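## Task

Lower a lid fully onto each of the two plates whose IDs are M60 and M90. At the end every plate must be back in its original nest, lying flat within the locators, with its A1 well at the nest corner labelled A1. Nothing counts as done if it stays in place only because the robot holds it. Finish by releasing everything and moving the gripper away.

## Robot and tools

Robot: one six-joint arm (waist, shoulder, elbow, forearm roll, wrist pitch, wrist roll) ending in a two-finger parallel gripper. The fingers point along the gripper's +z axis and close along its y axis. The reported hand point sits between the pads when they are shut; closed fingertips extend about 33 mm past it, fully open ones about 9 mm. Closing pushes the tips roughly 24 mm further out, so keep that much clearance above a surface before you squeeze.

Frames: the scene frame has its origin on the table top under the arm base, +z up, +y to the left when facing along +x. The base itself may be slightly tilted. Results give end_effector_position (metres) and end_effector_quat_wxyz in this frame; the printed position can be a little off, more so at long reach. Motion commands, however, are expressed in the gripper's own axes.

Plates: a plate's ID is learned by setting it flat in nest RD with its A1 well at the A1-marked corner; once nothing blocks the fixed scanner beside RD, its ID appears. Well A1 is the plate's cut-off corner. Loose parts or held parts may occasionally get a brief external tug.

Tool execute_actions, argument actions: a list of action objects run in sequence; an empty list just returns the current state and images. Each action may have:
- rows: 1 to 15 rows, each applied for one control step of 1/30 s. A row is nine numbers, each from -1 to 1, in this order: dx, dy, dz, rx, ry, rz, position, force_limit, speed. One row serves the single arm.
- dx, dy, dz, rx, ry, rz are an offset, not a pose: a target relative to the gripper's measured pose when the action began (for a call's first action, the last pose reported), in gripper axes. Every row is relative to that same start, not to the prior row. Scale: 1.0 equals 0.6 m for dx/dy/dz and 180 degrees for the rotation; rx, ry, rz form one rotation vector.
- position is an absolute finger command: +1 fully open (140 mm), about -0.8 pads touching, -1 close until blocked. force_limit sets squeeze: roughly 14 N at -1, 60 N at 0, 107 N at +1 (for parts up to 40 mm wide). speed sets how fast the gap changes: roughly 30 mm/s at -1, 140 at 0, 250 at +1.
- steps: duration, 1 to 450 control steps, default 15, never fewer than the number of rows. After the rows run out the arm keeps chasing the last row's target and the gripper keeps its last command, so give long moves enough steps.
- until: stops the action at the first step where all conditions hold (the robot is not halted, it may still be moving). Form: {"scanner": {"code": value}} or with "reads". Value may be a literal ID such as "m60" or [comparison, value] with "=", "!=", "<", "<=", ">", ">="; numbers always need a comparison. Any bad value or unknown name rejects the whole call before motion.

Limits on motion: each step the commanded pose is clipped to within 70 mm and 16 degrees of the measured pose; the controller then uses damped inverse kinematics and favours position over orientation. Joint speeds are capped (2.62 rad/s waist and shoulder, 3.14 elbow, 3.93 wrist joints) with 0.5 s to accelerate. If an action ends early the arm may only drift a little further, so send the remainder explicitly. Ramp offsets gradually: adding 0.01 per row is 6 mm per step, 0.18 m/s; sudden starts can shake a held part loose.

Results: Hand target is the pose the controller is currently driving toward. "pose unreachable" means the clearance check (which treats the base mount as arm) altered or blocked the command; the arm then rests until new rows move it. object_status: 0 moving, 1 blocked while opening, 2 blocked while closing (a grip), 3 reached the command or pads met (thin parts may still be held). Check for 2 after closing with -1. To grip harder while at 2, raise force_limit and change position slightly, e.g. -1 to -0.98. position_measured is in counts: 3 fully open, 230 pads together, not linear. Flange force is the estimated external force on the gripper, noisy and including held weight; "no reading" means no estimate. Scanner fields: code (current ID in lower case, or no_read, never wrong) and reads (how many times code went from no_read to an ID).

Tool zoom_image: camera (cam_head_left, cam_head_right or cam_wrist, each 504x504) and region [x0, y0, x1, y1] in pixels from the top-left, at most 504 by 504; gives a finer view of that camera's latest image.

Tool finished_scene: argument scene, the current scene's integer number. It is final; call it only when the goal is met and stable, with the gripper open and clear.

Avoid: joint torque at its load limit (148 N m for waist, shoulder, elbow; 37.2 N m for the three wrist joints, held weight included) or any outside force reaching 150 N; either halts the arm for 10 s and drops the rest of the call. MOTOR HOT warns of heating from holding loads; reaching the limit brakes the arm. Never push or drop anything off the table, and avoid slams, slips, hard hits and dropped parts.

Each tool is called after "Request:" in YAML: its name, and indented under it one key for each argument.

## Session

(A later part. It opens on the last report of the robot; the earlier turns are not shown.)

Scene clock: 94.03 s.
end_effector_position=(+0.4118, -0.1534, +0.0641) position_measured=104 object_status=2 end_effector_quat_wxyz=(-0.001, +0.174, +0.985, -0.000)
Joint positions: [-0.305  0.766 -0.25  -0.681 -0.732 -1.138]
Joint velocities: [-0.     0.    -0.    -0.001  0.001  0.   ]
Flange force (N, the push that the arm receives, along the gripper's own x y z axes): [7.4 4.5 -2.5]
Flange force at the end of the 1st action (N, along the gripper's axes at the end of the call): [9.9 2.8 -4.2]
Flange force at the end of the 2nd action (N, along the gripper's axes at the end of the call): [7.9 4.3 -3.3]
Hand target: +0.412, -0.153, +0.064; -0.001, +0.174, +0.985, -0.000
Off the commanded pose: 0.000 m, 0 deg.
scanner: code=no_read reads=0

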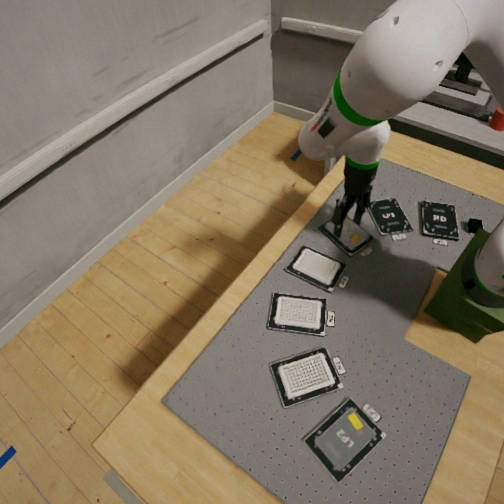

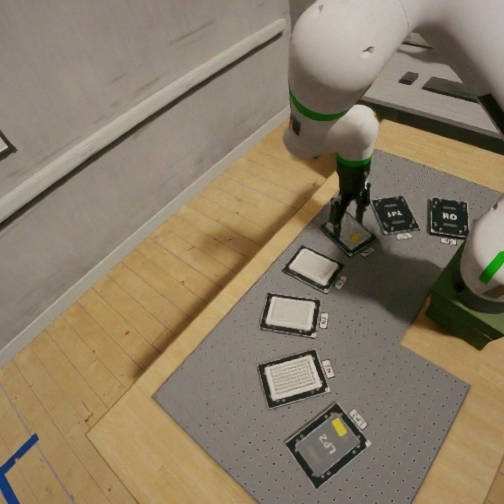

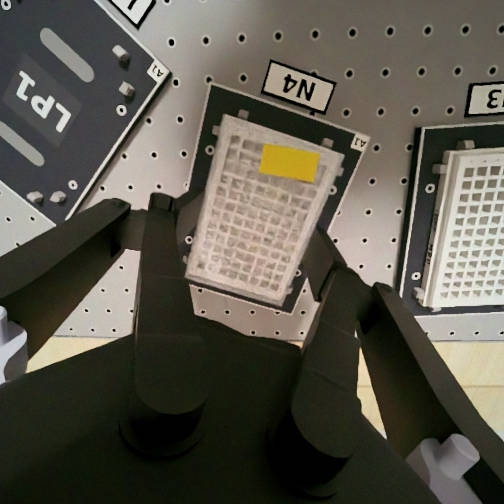

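Request:
execute_actions:
  actions:
    - {"rows":[[0,-0.0007,0.002,0,0,0,-1,-0.3,0]],"steps":8}
    - {"rows":[[0,0,0.002,0,0,0,-1,-0.3,0]],"steps":8}
    - {"rows":[[0,0,0.002,0,0,0,-1,-0.3,0]],"steps":8}

Scene clock: 96.97 s.
end_effector_position=(+0.4117, -0.1538, +0.0606) position_measured=104 object_status=2 end_effector_quat_wxyz=(-0.001, +0.174, +0.985, -0.000)
Joint positions: [-0.304  0.773 -0.247 -0.686 -0.727 -1.134]
Joint velocities: [ 0.002  0.005  0.001 -0.005  0.005  0.001]
Flange force (N, the push that the arm receives, along the gripper's own x y z axes): [16.6 9.7 -63.1]
Flange force at the end of the 1st action (N, along the gripper's axes at the end of the call): [7.5 3.0 -2.3]
Flange force at the end of the 2nd action (N, along the gripper's axes at the end of the call): [7.9 1.8 -2.5]
Hand target: +0.412, -0.154, +0.060; -0.001, +0.174, +0.985, -0.000
Off the commanded pose: 0.000 m, 0 deg.
scanner: code=no_read reads=0

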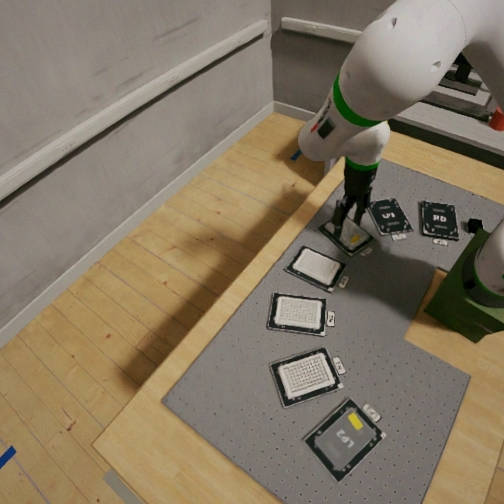

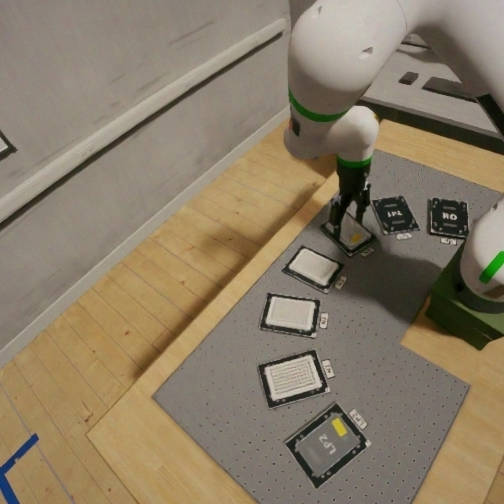

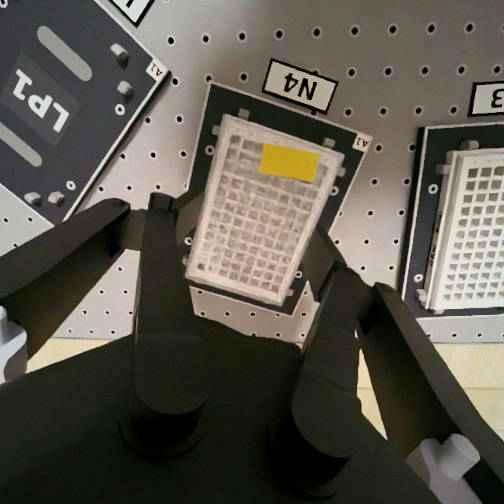

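Request:
execute_actions:
  actions:
    - {"rows":[[0,0,-0.001,0,0,0,0.5,0,-0.5]],"steps":12}
    - {"rows":[[0,0,-0.03,0,0,0,0.5,0,0]],"steps":14}
    - {"rows":[[0.063,0.297,0,0,0,-0.1333,0.5,0,0]],"steps":40}
    - {"rows":[[0,0,0.025,0,0,0,0.5,0,0]],"steps":16}

Request:
zoom_image:
  camera: "cam_wrist"
  region: [0,0,220,220]

Request:
zoom_image:
  camera: "cam_wrist"
  region: [160,80,400,320]

Scene clock: 105.03 s.
end_effector_position=(+0.4354, +0.0253, +0.0637) position_measured=66 object_status=3 end_effector_quat_wxyz=(-0.002, -0.035, +0.999, -0.001)
Joint positions: [ 0.074  0.547 -0.343 -0.697 -0.687 -1.104]
Joint velocities: [-0.001 -0.    -0.001 -0.     0.     0.   ]
Flange force (N, the push that the arm receives, along the gripper's own x y z axes): [5.4 1.9 -2.1]
Flange force at the end of the 1st action (N, along the gripper's axes at the end of the call): [4.2 5.7 -1.4]
Flange force at the end of the 2nd action (N, along the gripper's axes at the end of the call): [3.2 5.8 -2.2]
Flange force at the end of the 3rd action (N, along the gripper's axes at the end of the call): [5.9 3.3 -2.7]
Hand target: +0.435, +0.025, +0.064; -0.002, -0.035, +0.999, -0.001
Off the commanded pose: 0.000 m, 0 deg.
scanner: code=no_read reads=0

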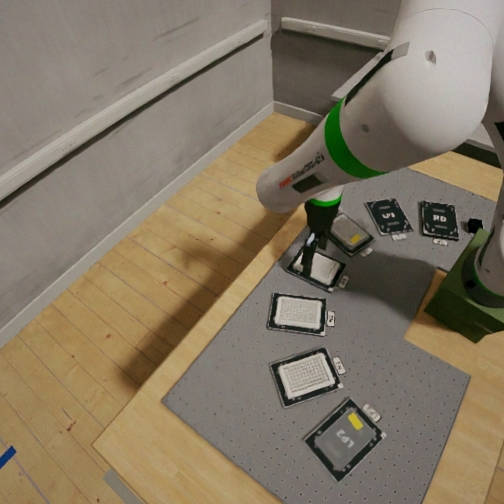

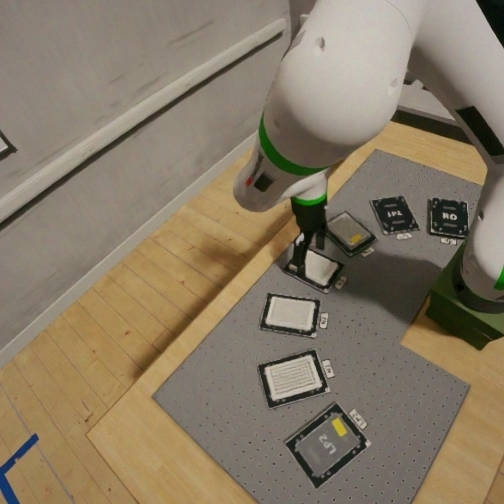

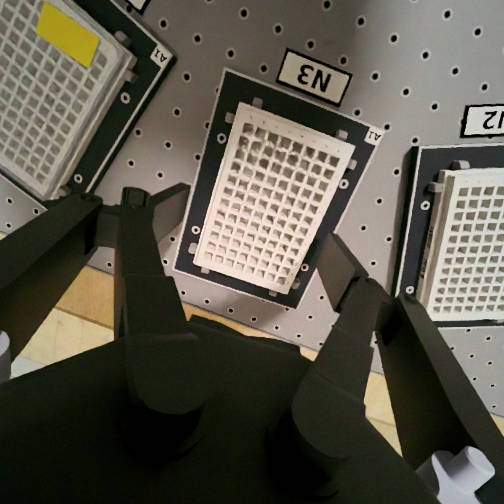

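Region (0, 0, 220, 220) of cam_wrist's 504x504 image, scaled by 2.291, with more detail than that image has.

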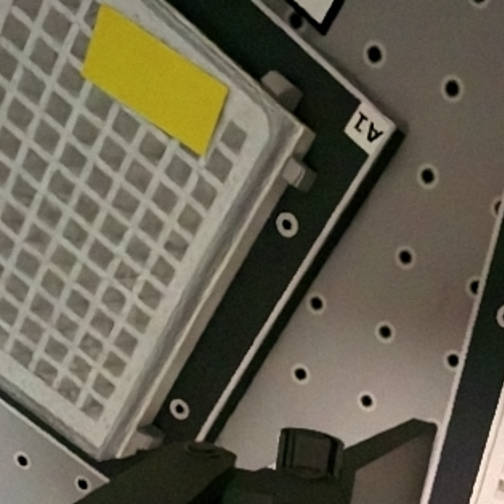

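Region (160, 80, 400, 320) of cam_wrist's 504x504 image, scaled by 2.100, with more detail than that image has.

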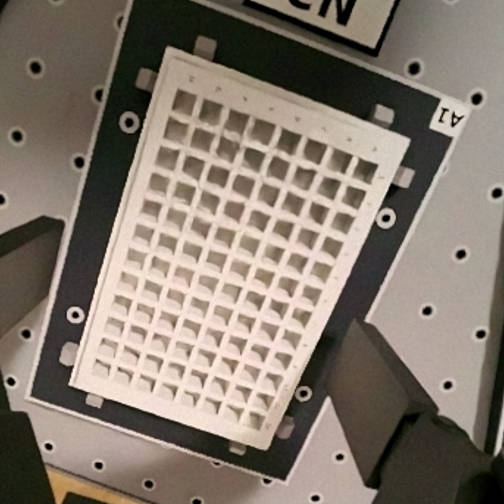

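Request:
execute_actions:
  actions:
    - {"rows":[[0,0,-0.04,0,0,0,0.5,0,0]],"steps":14}
    - {"rows":[[0.139,0.429,0,0,0,-0.2,0.5,0,0]],"steps":42}
    - {"rows":[[0.139,0.429,0,0,0,-0.2,0.5,0,0]],"steps":48}
    - {"rows":[[0,0,0.04,0,0,0,0.5,0,0]],"steps":18}

Request:
zoom_image:
  camera: "cam_wrist"
  region: [160,80,400,320]

Scene clock: 115.23 s.
end_effector_position=(+0.1060, +0.4131, +0.0613) position_measured=66 object_status=3 end_effector_quat_wxyz=(-0.003, -0.616, +0.787, -0.005)
Joint positions: [ 1.586  0.011 -0.847  0.297 -0.309 -2.172]
Joint velocities: [ 0.    -0.    -0.001  0.003  0.001 -0.003]
Flange force (N, the push that the arm receives, along the gripper's own x y z axes): no reading
Flange force at the end of the 1st action (N, along the gripper's axes at the end of the call): [-1.5 9.2 -2.7]
Flange force at the end of the 2nd action (N, along the gripper's axes at the end of the call): [2.8 2.5 -2.8]
Flange force at the end of the 3rd action (N, along the gripper's axes at the end of the call): [12.2 -3.5 -2.9]
Hand target: +0.106, +0.413, +0.061; -0.003, -0.616, +0.787, -0.005
Off the commanded pose: 0.000 m, 0 deg.
scanner: code=no_read reads=0

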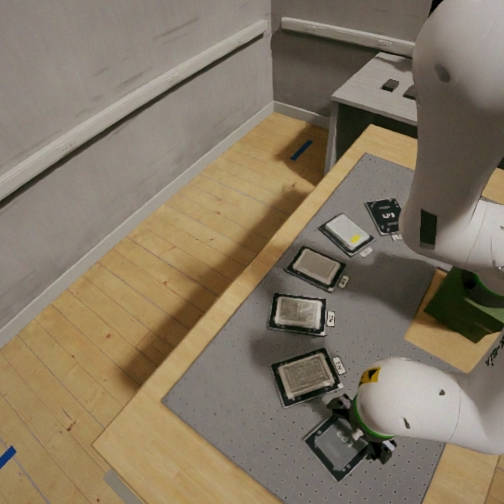

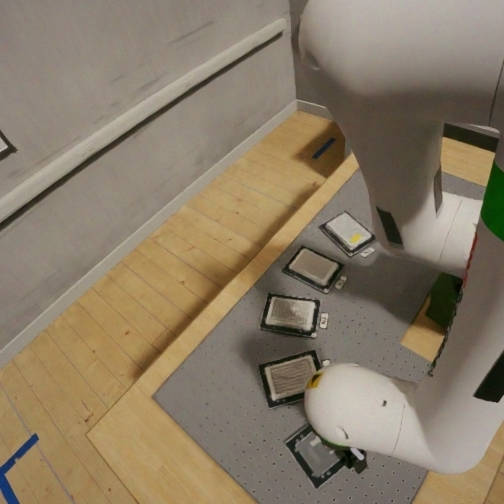

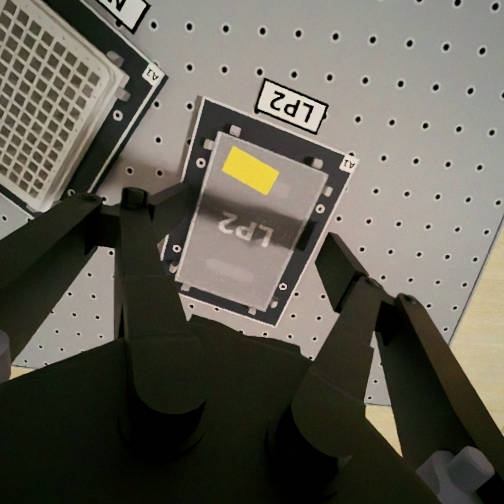

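Region (160, 80, 400, 320) of cam_wrist's 504x504 image, scaled by 2.100, with more detail than that image has.

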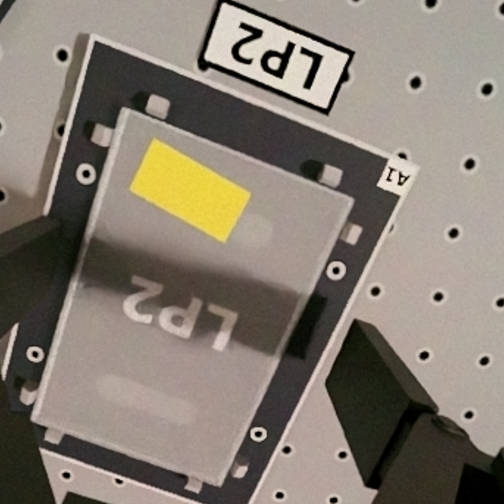

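Request:
execute_actions:
  actions:
    - {"rows":[[-0.021,-0.0117,0,0,-0.0035,0.0145,0.5,0,0]],"steps":18}
    - {"rows":[[0,0,0.0145,0,0,0,0.45,0,0]],"steps":14}

Request:
zoom_image:
  camera: "cam_wrist"
  region: [120,60,420,360]

Scene clock: 120.50 s.
end_effector_position=(+0.1158, +0.4237, +0.0525) position_measured=72 object_status=3 end_effector_quat_wxyz=(+0.001, -0.598, +0.801, -0.002)
Joint positions: [ 1.556  0.052 -0.817  0.29  -0.284 -2.185]
Joint velocities: [-0.     0.    -0.     0.003 -0.001 -0.003]
Flange force (N, the push that the arm receives, along the gripper's own x y z axes): no reading
Flange force at the end of the 1st action (N, along the gripper's axes at the end of the call): no reading
Hand target: +0.116, +0.424, +0.053; +0.001, -0.598, +0.801, -0.002
Off the commanded pose: 0.000 m, 0 deg.
scanner: code=no_read reads=0

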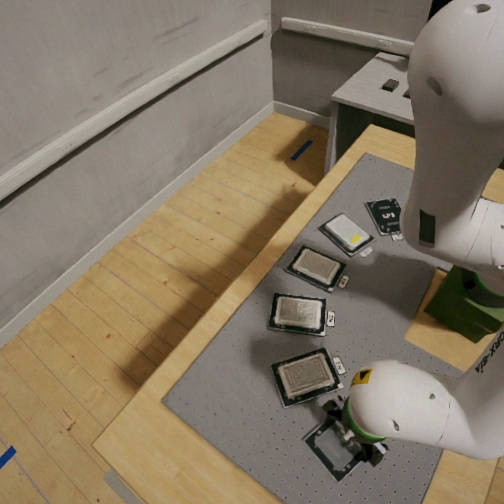

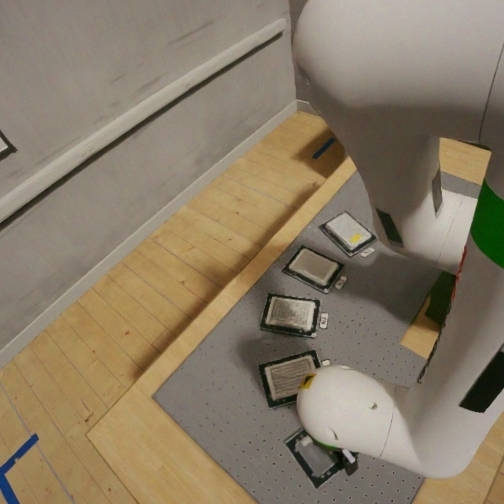

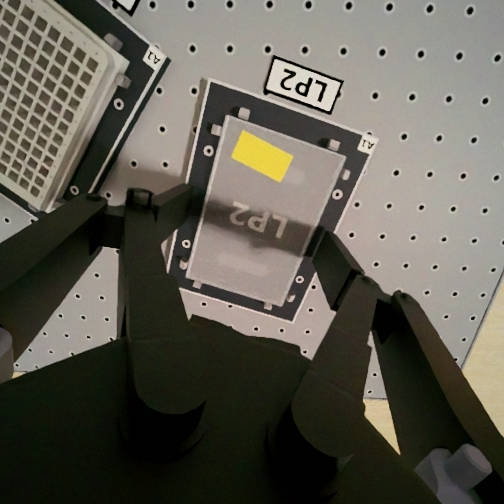

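Region (120, 60, 420, 360) of cam_wrist's 504x504 image, scaled by 1.680, with more detail than that image has.

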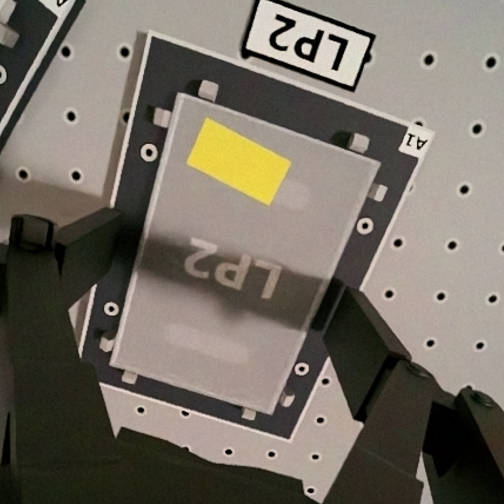

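Request:
execute_actions:
  actions:
    - {"rows":[[0,0.002,0.001,0,0,0.0035,0.45,0,0]],"steps":12}
    - {"rows":[[0,0,0,0,0,0,-1,-0.3,-0.7]],"steps":20}
    - {"rows":[[0,0,-0.004,0,0,0,-1,-0.3,0],[0,0,-0.01,0,0,0,-1,-0.3,0],[0,0,-0.02,0,0,0,-1,-0.3,0],[0,0,-0.035,0,0,0,-1,-0.3,0],[0,0,-0.055,0,0,0,-1,-0.3,0]],"steps":20}
    - {"rows":[[0.005,-0.015,0,0,0,0.007,-1,-0.3,0],[0.01,-0.03,0,0,0,0.015,-1,-0.3,0],[0.02,-0.06,0,0,0,0.03,-1,-0.3,0],[0.13,-0.42,0,0,0,0.1975,-1,-0.3,0]],"steps":48}
    - {"rows":[[0.005,-0.015,0,0,0,0.007,-1,-0.3,0],[0.01,-0.03,0,0,0,0.015,-1,-0.3,0],[0.02,-0.06,0,0,0,0.03,-1,-0.3,0],[0.13,-0.42,0,0,0,0.1975,-1,-0.3,0]],"steps":44}

Scene clock: 131.03 s.
end_effector_position=(+0.4213, +0.0335, +0.0835) position_measured=104 object_status=2 end_effector_quat_wxyz=(-0.001, -0.014, +1.000, +0.004)
Joint positions: [ 0.071  0.477 -0.389 -0.694 -0.709 -1.154]
Joint velocities: [-0.001 -0.    -0.     0.    -0.002  0.   ]
Flange force (N, the push that the arm receives, along the gripper's own x y z axes): [8.6 6.5 -3.5]
Flange force at the end of the 1st action (N, along the gripper's axes at the end of the call): no reading
Flange force at the end of the 2nd action (N, along the gripper's axes at the end of the call): no reading
Flange force at the end of the 3rd action (N, along the gripper's axes at the end of the call): [4.1 -7.5 -2.0]
Flange force at the end of the 4th action (N, along the gripper's axes at the end of the call): [5.2 -1.1 -3.2]
Hand target: +0.421, +0.034, +0.084; -0.001, -0.014, +1.000, +0.004
Off the commanded pose: 0.004 m, 0 deg.
scanner: code=no_read reads=0

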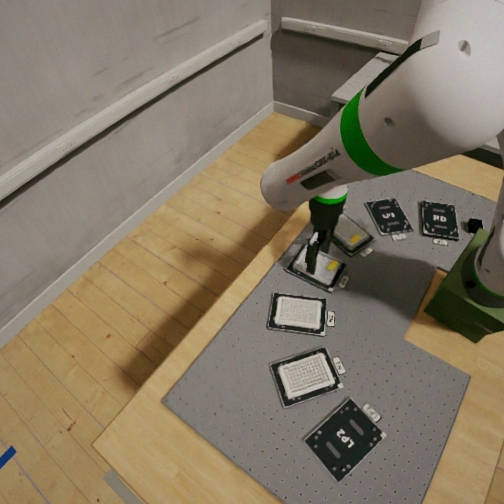

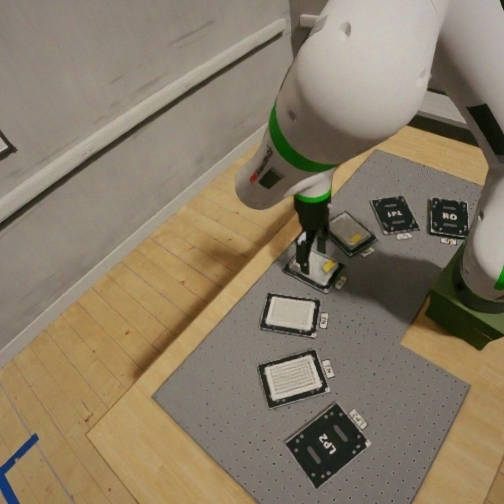

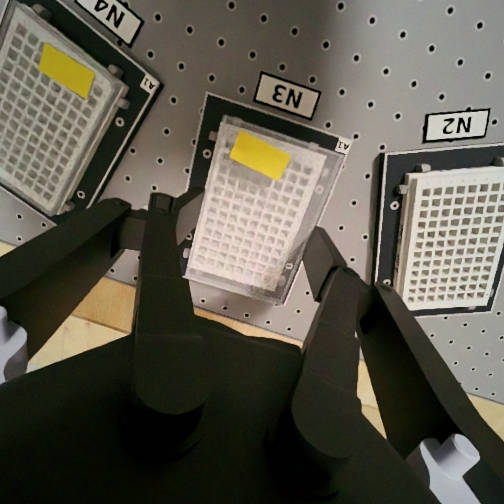

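Request:
execute_actions:
  actions:
    - {"rows":[[-0.0078,-0.009,0.0235,0.0025,0,0,-1,-0.3,0]],"steps":22}

Request:
zoom_image:
  camera: "cam_wrist"
  region: [160,80,400,320]

Scene clock: 134.63 s.
end_effector_position=(+0.4262, +0.0283, +0.0695) position_measured=104 object_status=2 end_effector_quat_wxyz=(-0.001, -0.014, +1.000, +0.000)
Joint positions: [ 0.076  0.519 -0.371 -0.701 -0.686 -1.144]
Joint velocities: [-0.001  0.     0.     0.    -0.    -0.   ]
Flange force (N, the push that the arm receives, along the gripper's own x y z axes): [9.8 5.0 -5.0]
Hand target: +0.426, +0.028, +0.069; -0.001, -0.014, +1.000, +0.000
Off the commanded pose: 0.000 m, 0 deg.
scanner: code=no_read reads=0

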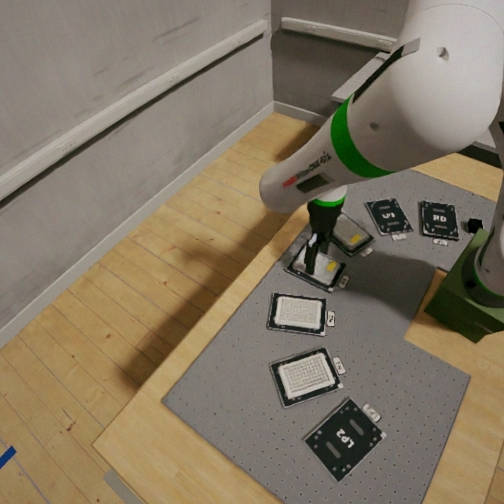

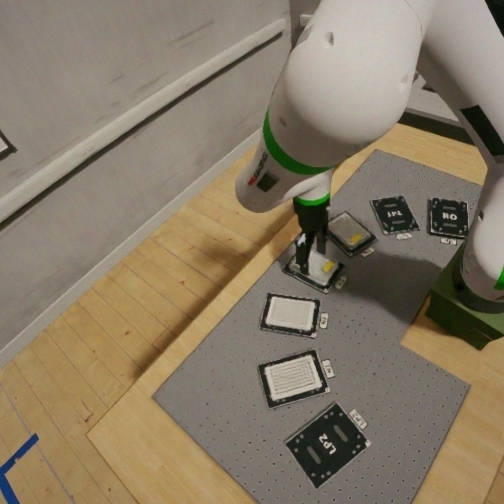

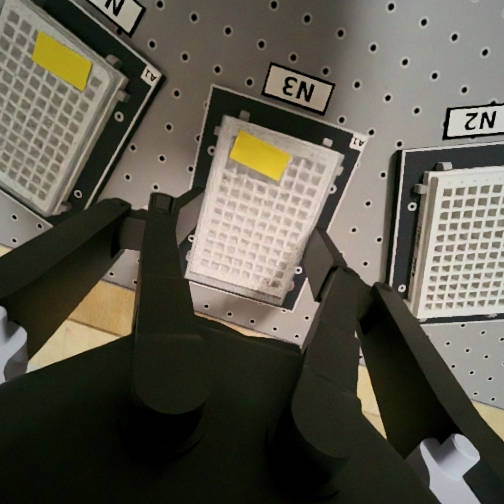

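Region (160, 80, 400, 320) of cam_wrist's 504x504 image, scaled by 2.100, with more detail than that image has.

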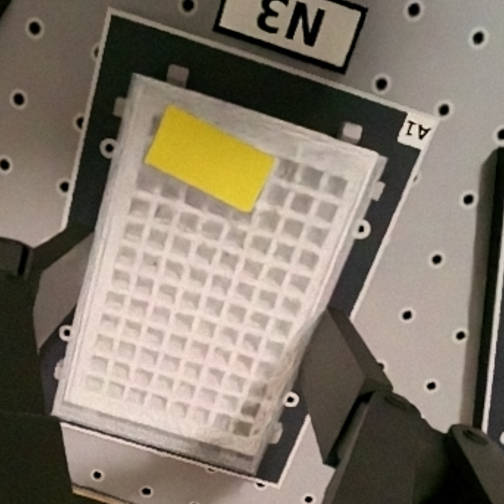

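Request:
execute_actions:
  actions:
    - {"rows":[[0,0.0004,0.004,0,0,0,-1,-0.3,0]],"steps":10}
    - {"rows":[[0,0,0.002,0,0,0,-1,-0.3,0]],"steps":8}
    - {"rows":[[0,0,0.002,0,0,0,-1,-0.3,0]],"steps":8}
    - {"rows":[[0,0,0.002,0,0,0,-1,-0.3,0]],"steps":8}

Scene clock: 138.57 s.
end_effector_position=(+0.4262, +0.0286, +0.0635) position_measured=104 object_status=2 end_effector_quat_wxyz=(-0.001, -0.014, +1.000, +0.000)
Joint positions: [ 0.081  0.532 -0.367 -0.71  -0.676 -1.137]
Joint velocities: [-0.     0.001 -0.    -0.     0.001  0.   ]
Flange force (N, the push that the arm receives, along the gripper's own x y z axes): [6.4 4.2 -3.8]
Flange force at the end of the 1st action (N, along the gripper's axes at the end of the call): [6.0 1.7 -0.1]
Flange force at the end of the 2nd action (N, along the gripper's axes at the end of the call): [5.0 4.6 -2.3]
Flange force at the end of the 3rd action (N, along the gripper's axes at the end of the call): [5.8 5.1 -1.7]
Hand target: +0.426, +0.029, +0.064; -0.001, -0.014, +1.000, +0.000
Off the commanded pose: 0.000 m, 0 deg.
scanner: code=no_read reads=0

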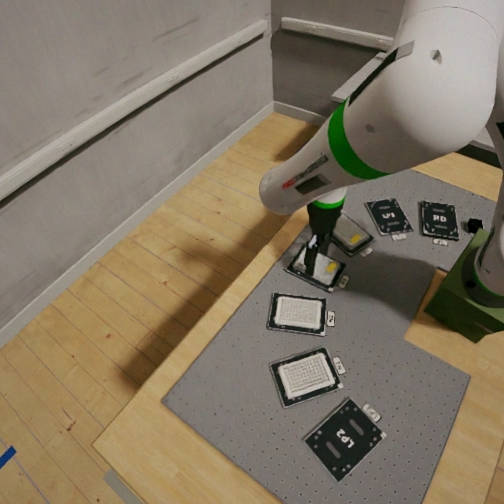

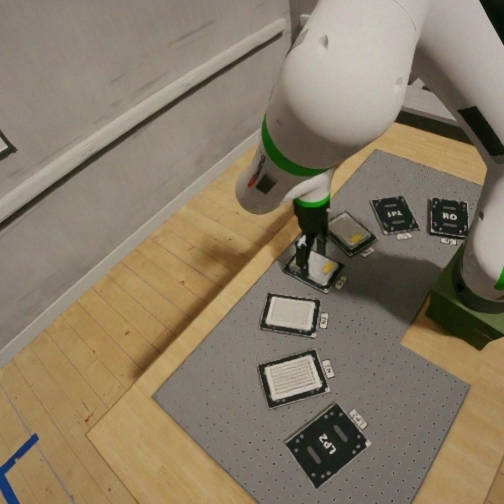

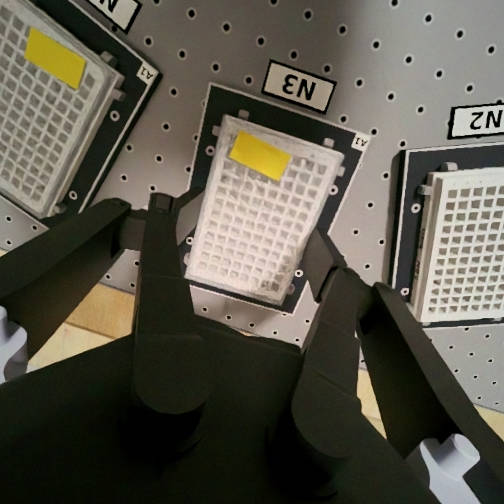

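Request:
execute_actions:
  actions:
    - {"rows":[[0,0,0.002,0,0,0,-1,-0.3,0]],"steps":8}
    - {"rows":[[0,0,0.0013,0,0,0,-1,-0.3,0]],"steps":8}
    - {"rows":[[0,0,0,0,0,0,0.5,0,-0.5]],"steps":12}
    - {"rows":[[0,0,-0.04,0,0,0,0.5,0,0]],"steps":14}
    - {"rows":[[0.05,0.25,-0.03,0,0,0,0.5,0,0]],"steps":30}

Request:
zoom_image:
  camera: "cam_wrist"
  region: [0,0,240,240]

Request:
zoom_image:
  camera: "cam_head_right"
  region: [270,200,390,300]

Scene clock: 145.73 s.
end_effector_position=(+0.3908, +0.1761, +0.1031) position_measured=66 object_status=3 end_effector_quat_wxyz=(-0.001, -0.014, +1.000, -0.001)
Joint positions: [ 0.425  0.244 -0.476 -0.583 -0.675 -1.616]
Joint velocities: [ 0.002 -0.     0.     0.    -0.    -0.001]
Flange force (N, the push that the arm receives, along the gripper's own x y z axes): [6.6 2.2 -1.2]
Flange force at the end of the 1st action (N, along the gripper's axes at the end of the call): [12.0 5.4 -26.1]
Flange force at the end of the 2nd action (N, along the gripper's axes at the end of the call): [18.6 7.9 -66.7]
Flange force at the end of the 3rd action (N, along the gripper's axes at the end of the call): [6.7 6.1 -3.7]
Flange force at the end of the 4th action (N, along the gripper's axes at the end of the call): [7.8 1.2 0.2]
Hand target: +0.391, +0.176, +0.103; -0.001, -0.014, +1.000, -0.001
Off the commanded pose: 0.002 m, 0 deg.
scanner: code=no_read reads=0

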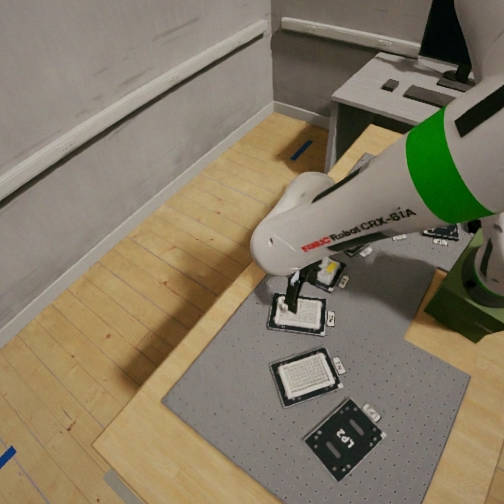

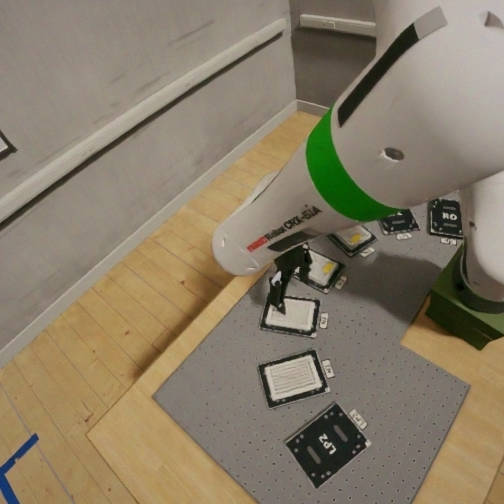

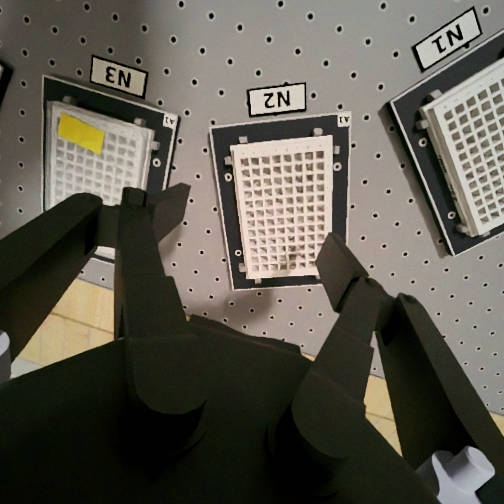

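Region (0, 0, 240, 240) of cam_wrist's 504x504 image, scaled by 2.100, with more detail than that image has.

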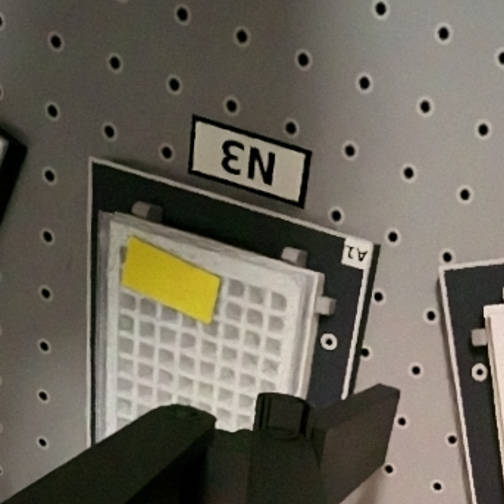

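Region (270, 200, 390, 300) of cam_head_right's 504x504 image, scaled by 4.200, with more detail than that image has.

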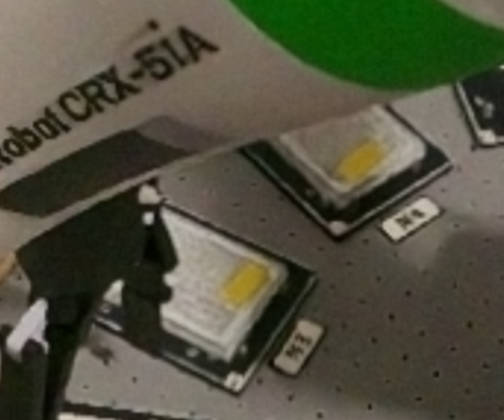

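Request:
zoom_image:
  camera: "cam_wrist"
  region: [35,80,185,200]

Region (35, 80, 185, 200) of cam_wrist's 504x504 image, scaled by 3.360, with more detail than that image has; it fills the top 403 rows of this view, and the rest is white.

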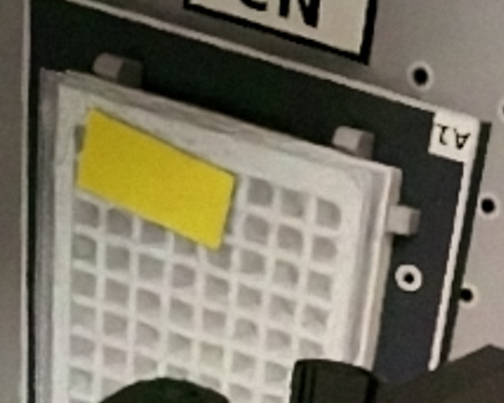

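Request:
execute_actions:
  actions:
    - {"rows":[[-0.0522,-0.25,0.04,0,0,0,0.5,0,0]],"steps":36}

Request:
zoom_image:
  camera: "cam_wrist"
  region: [200,95,360,195]

Request:
zoom_image:
  camera: "cam_wrist"
  region: [170,220,320,320]

Request:
zoom_image:
  camera: "cam_wrist"
  region: [0,0,160,220]

Scene clock: 155.90 s.
end_effector_position=(+0.4275, +0.0287, +0.0795) position_measured=66 object_status=3 end_effector_quat_wxyz=(-0.001, -0.014, +1.000, +0.000)
Joint positions: [ 0.069  0.497 -0.373 -0.685 -0.703 -1.157]
Joint velocities: [-0.001 -0.001 -0.     0.    -0.     0.   ]
Flange force (N, the push that the arm receives, along the gripper's own x y z axes): [6.9 4.5 -3.6]
Hand target: +0.427, +0.029, +0.079; -0.001, -0.014, +1.000, +0.000
Off the commanded pose: 0.002 m, 0 deg.
scanner: code=no_read reads=0

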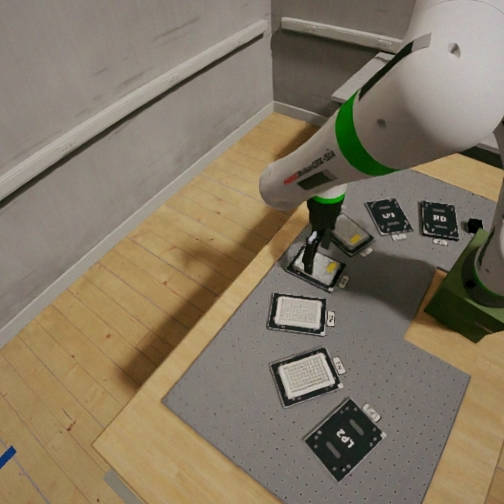

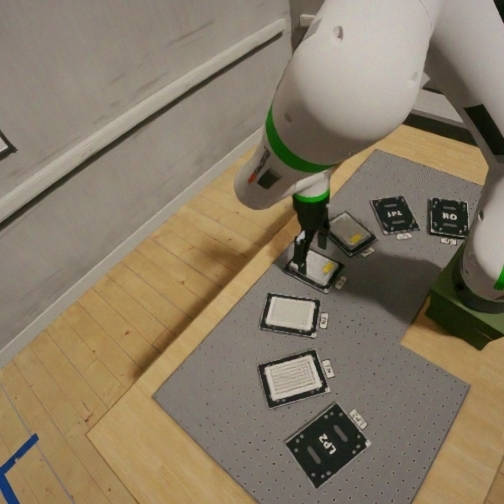

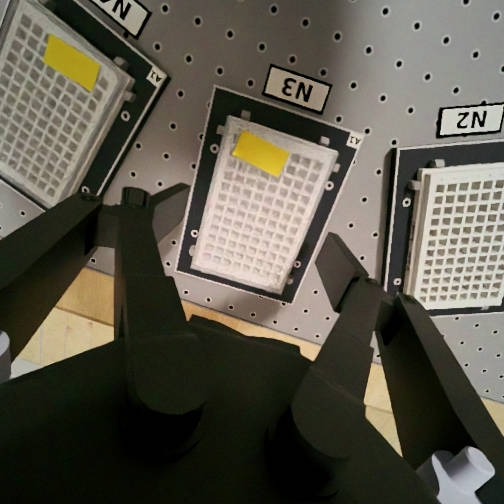

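Region (200, 95, 360, 195) of cam_wrist's 504x504 image, scaled by 3.150, with more detail than that image has; it fills the top 315 rows of this view, and the rest is white.

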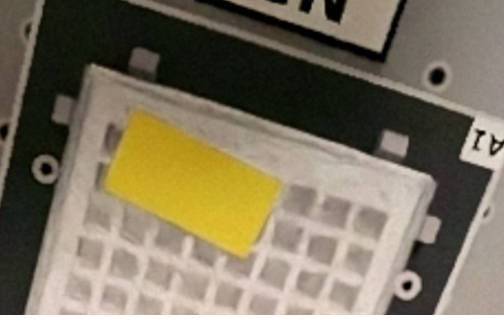

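Region (170, 220, 320, 320) of cam_wrist's 504x504 image, scaled by 3.360, with more detail than that image has.

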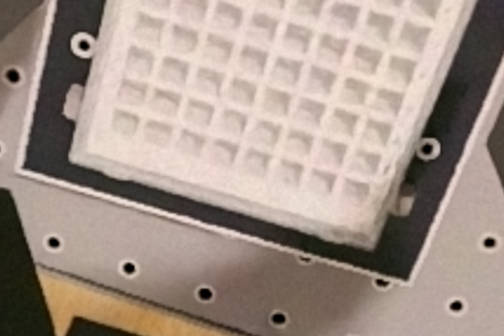

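Region (0, 0, 160, 220) of cam_wrist's 504x504 image, scaled by 2.291, with more detail than that image has; it fills the left 367 columns of this view, and the rest is white.

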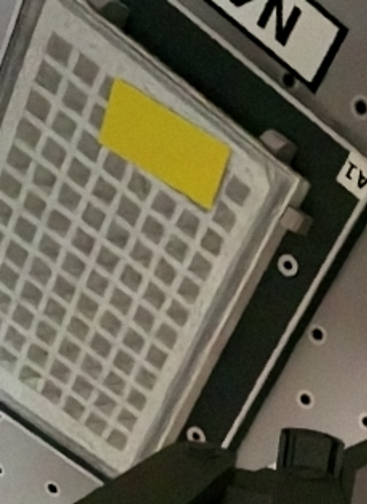

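Request:
execute_actions:
  actions:
    - {"rows":[[0.002,0,0.0285,0,0,0,0.45,0,0]],"steps":18}
    - {"rows":[[0,0,0,0,0,0,-1,-0.6,-0.7]],"steps":18}
    - {"rows":[[0,0,-0.0015,0,0,0,-1,-0.6,0]],"steps":8}
    - {"rows":[[0.001,0,0,0,0,0,-1,-0.6,0]],"steps":8}
    - {"rows":[[0.001,0,0,0,0,0,-1,-0.6,0]],"steps":8}
    - {"rows":[[0.001,0,0,0,0,0,-1,-0.6,0]],"steps":8}
    - {"rows":[[0.001,0,0,0,0,0,-1,-0.6,0]],"steps":8}

Request:
zoom_image:
  camera: "cam_wrist"
  region: [160,80,400,320]

Scene clock: 167.57 s.
end_effector_position=(+0.4240, +0.0285, +0.0633) position_measured=103 object_status=2 end_effector_quat_wxyz=(-0.001, -0.014, +1.000, +0.000)
Joint positions: [ 0.081  0.53  -0.372 -0.712 -0.674 -1.134]
Joint velocities: [ 0.002  0.    -0.001 -0.001  0.001  0.   ]
Flange force (N, the push that the arm receives, along the gripper's own x y z axes): [-4.3 4.7 -3.4]
Flange force at the end of the 3rd action (N, along the gripper's axes at the end of the call): [7.4 2.5 -2.6]
Flange force at the end of the 4th action (N, along the gripper's axes at the end of the call): [8.0 4.9 -4.0]
Flange force at the end of the 5th action (N, along the gripper's axes at the end of the call): [7.5 4.9 -2.4]
Flange force at the end of the 6th action (N, along the gripper's axes at the end of the call): [2.5 0.6 -2.6]
Hand target: +0.424, +0.028, +0.063; -0.001, -0.014, +1.000, +0.000
Off the commanded pose: 0.000 m, 0 deg.
scanner: code=no_read reads=0

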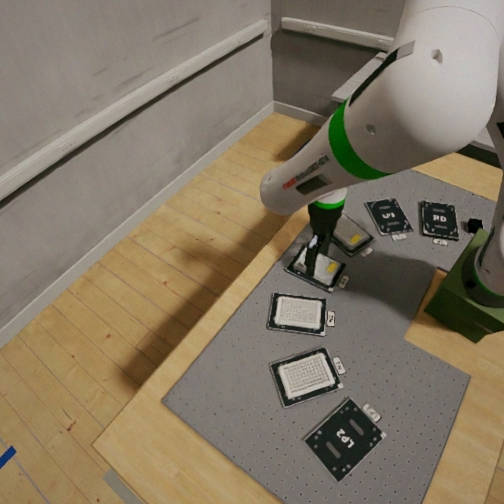

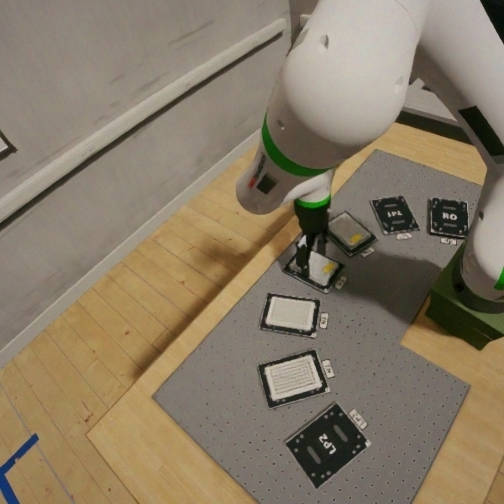

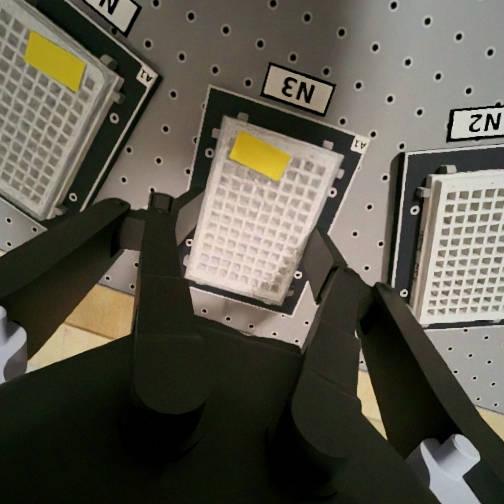

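Region (160, 80, 400, 320) of cam_wrist's 504x504 image, scaled by 2.100, with more detail than that image has.

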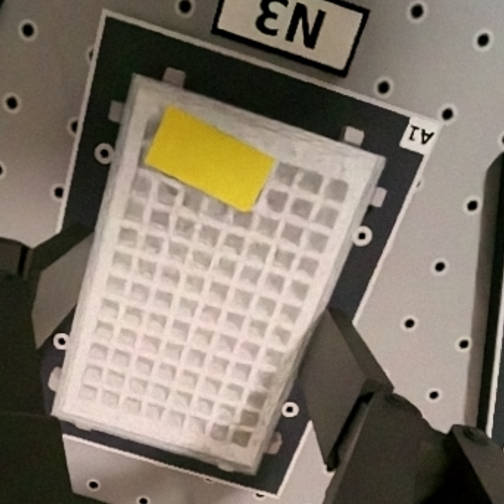

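The lid's rim catches the plate at that height, so it is engaged. I'll re-centre it, seat it and release.

Request:
execute_actions:
  actions:
    - {"rows":[[-0.0024,0,0,0,0,0,-1,-0.6,0]],"steps":10}
    - {"rows":[[0,0,0.0014,0,0,0,-1,-0.6,0]],"steps":10}
    - {"rows":[[0,0,0,0,0,0,0.5,0,-0.5]],"steps":12}
    - {"rows":[[0,0,-0.2,0,0,0,0.5,0,0]],"steps":26}

Scene clock: 172.83 s.
end_effector_position=(+0.4253, +0.0290, +0.1820) position_measured=66 object_status=3 end_effector_quat_wxyz=(-0.001, -0.015, +1.000, +0.000)
Joint positions: [-0.011  0.281 -0.392 -0.563 -0.897 -1.251]
Joint velocities: [-0.    -0.    -0.     0.    -0.001 -0.   ]
Flange force (N, the push that the arm receives, along the gripper's own x y z axes): [5.9 4.9 1.4]
Flange force at the end of the 1st action (N, along the gripper's axes at the end of the call): [5.1 3.9 -4.4]
Flange force at the end of the 2nd action (N, along the gripper's axes at the end of the call): [9.8 5.1 -25.3]
Flange force at the end of the 3rd action (N, along the gripper's axes at the end of the call): [4.6 2.0 -3.9]
Hand target: +0.425, +0.029, +0.182; -0.001, -0.015, +1.000, +0.000
Off the commanded pose: 0.001 m, 0 deg.
scanner: code=no_read reads=0

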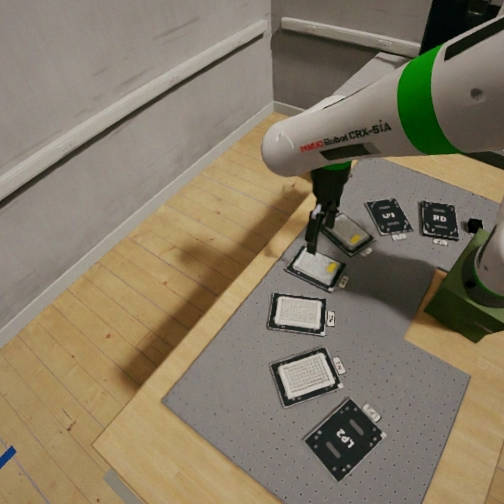

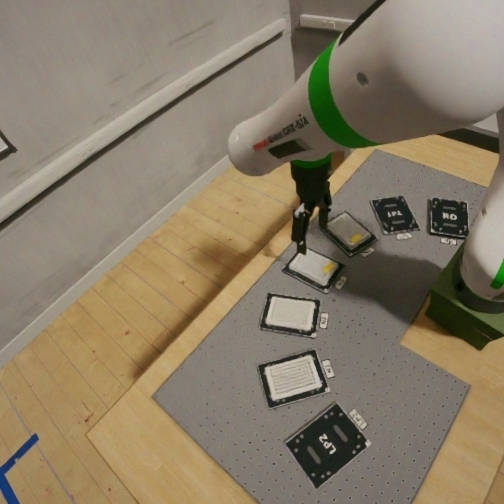

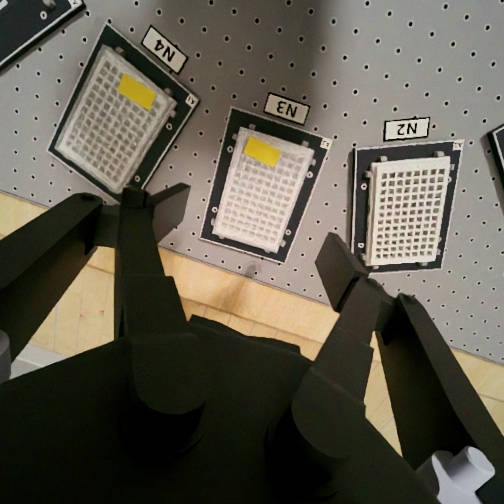

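Request:
finished_scene:
  scene: 1

The scene is finished: the task was done.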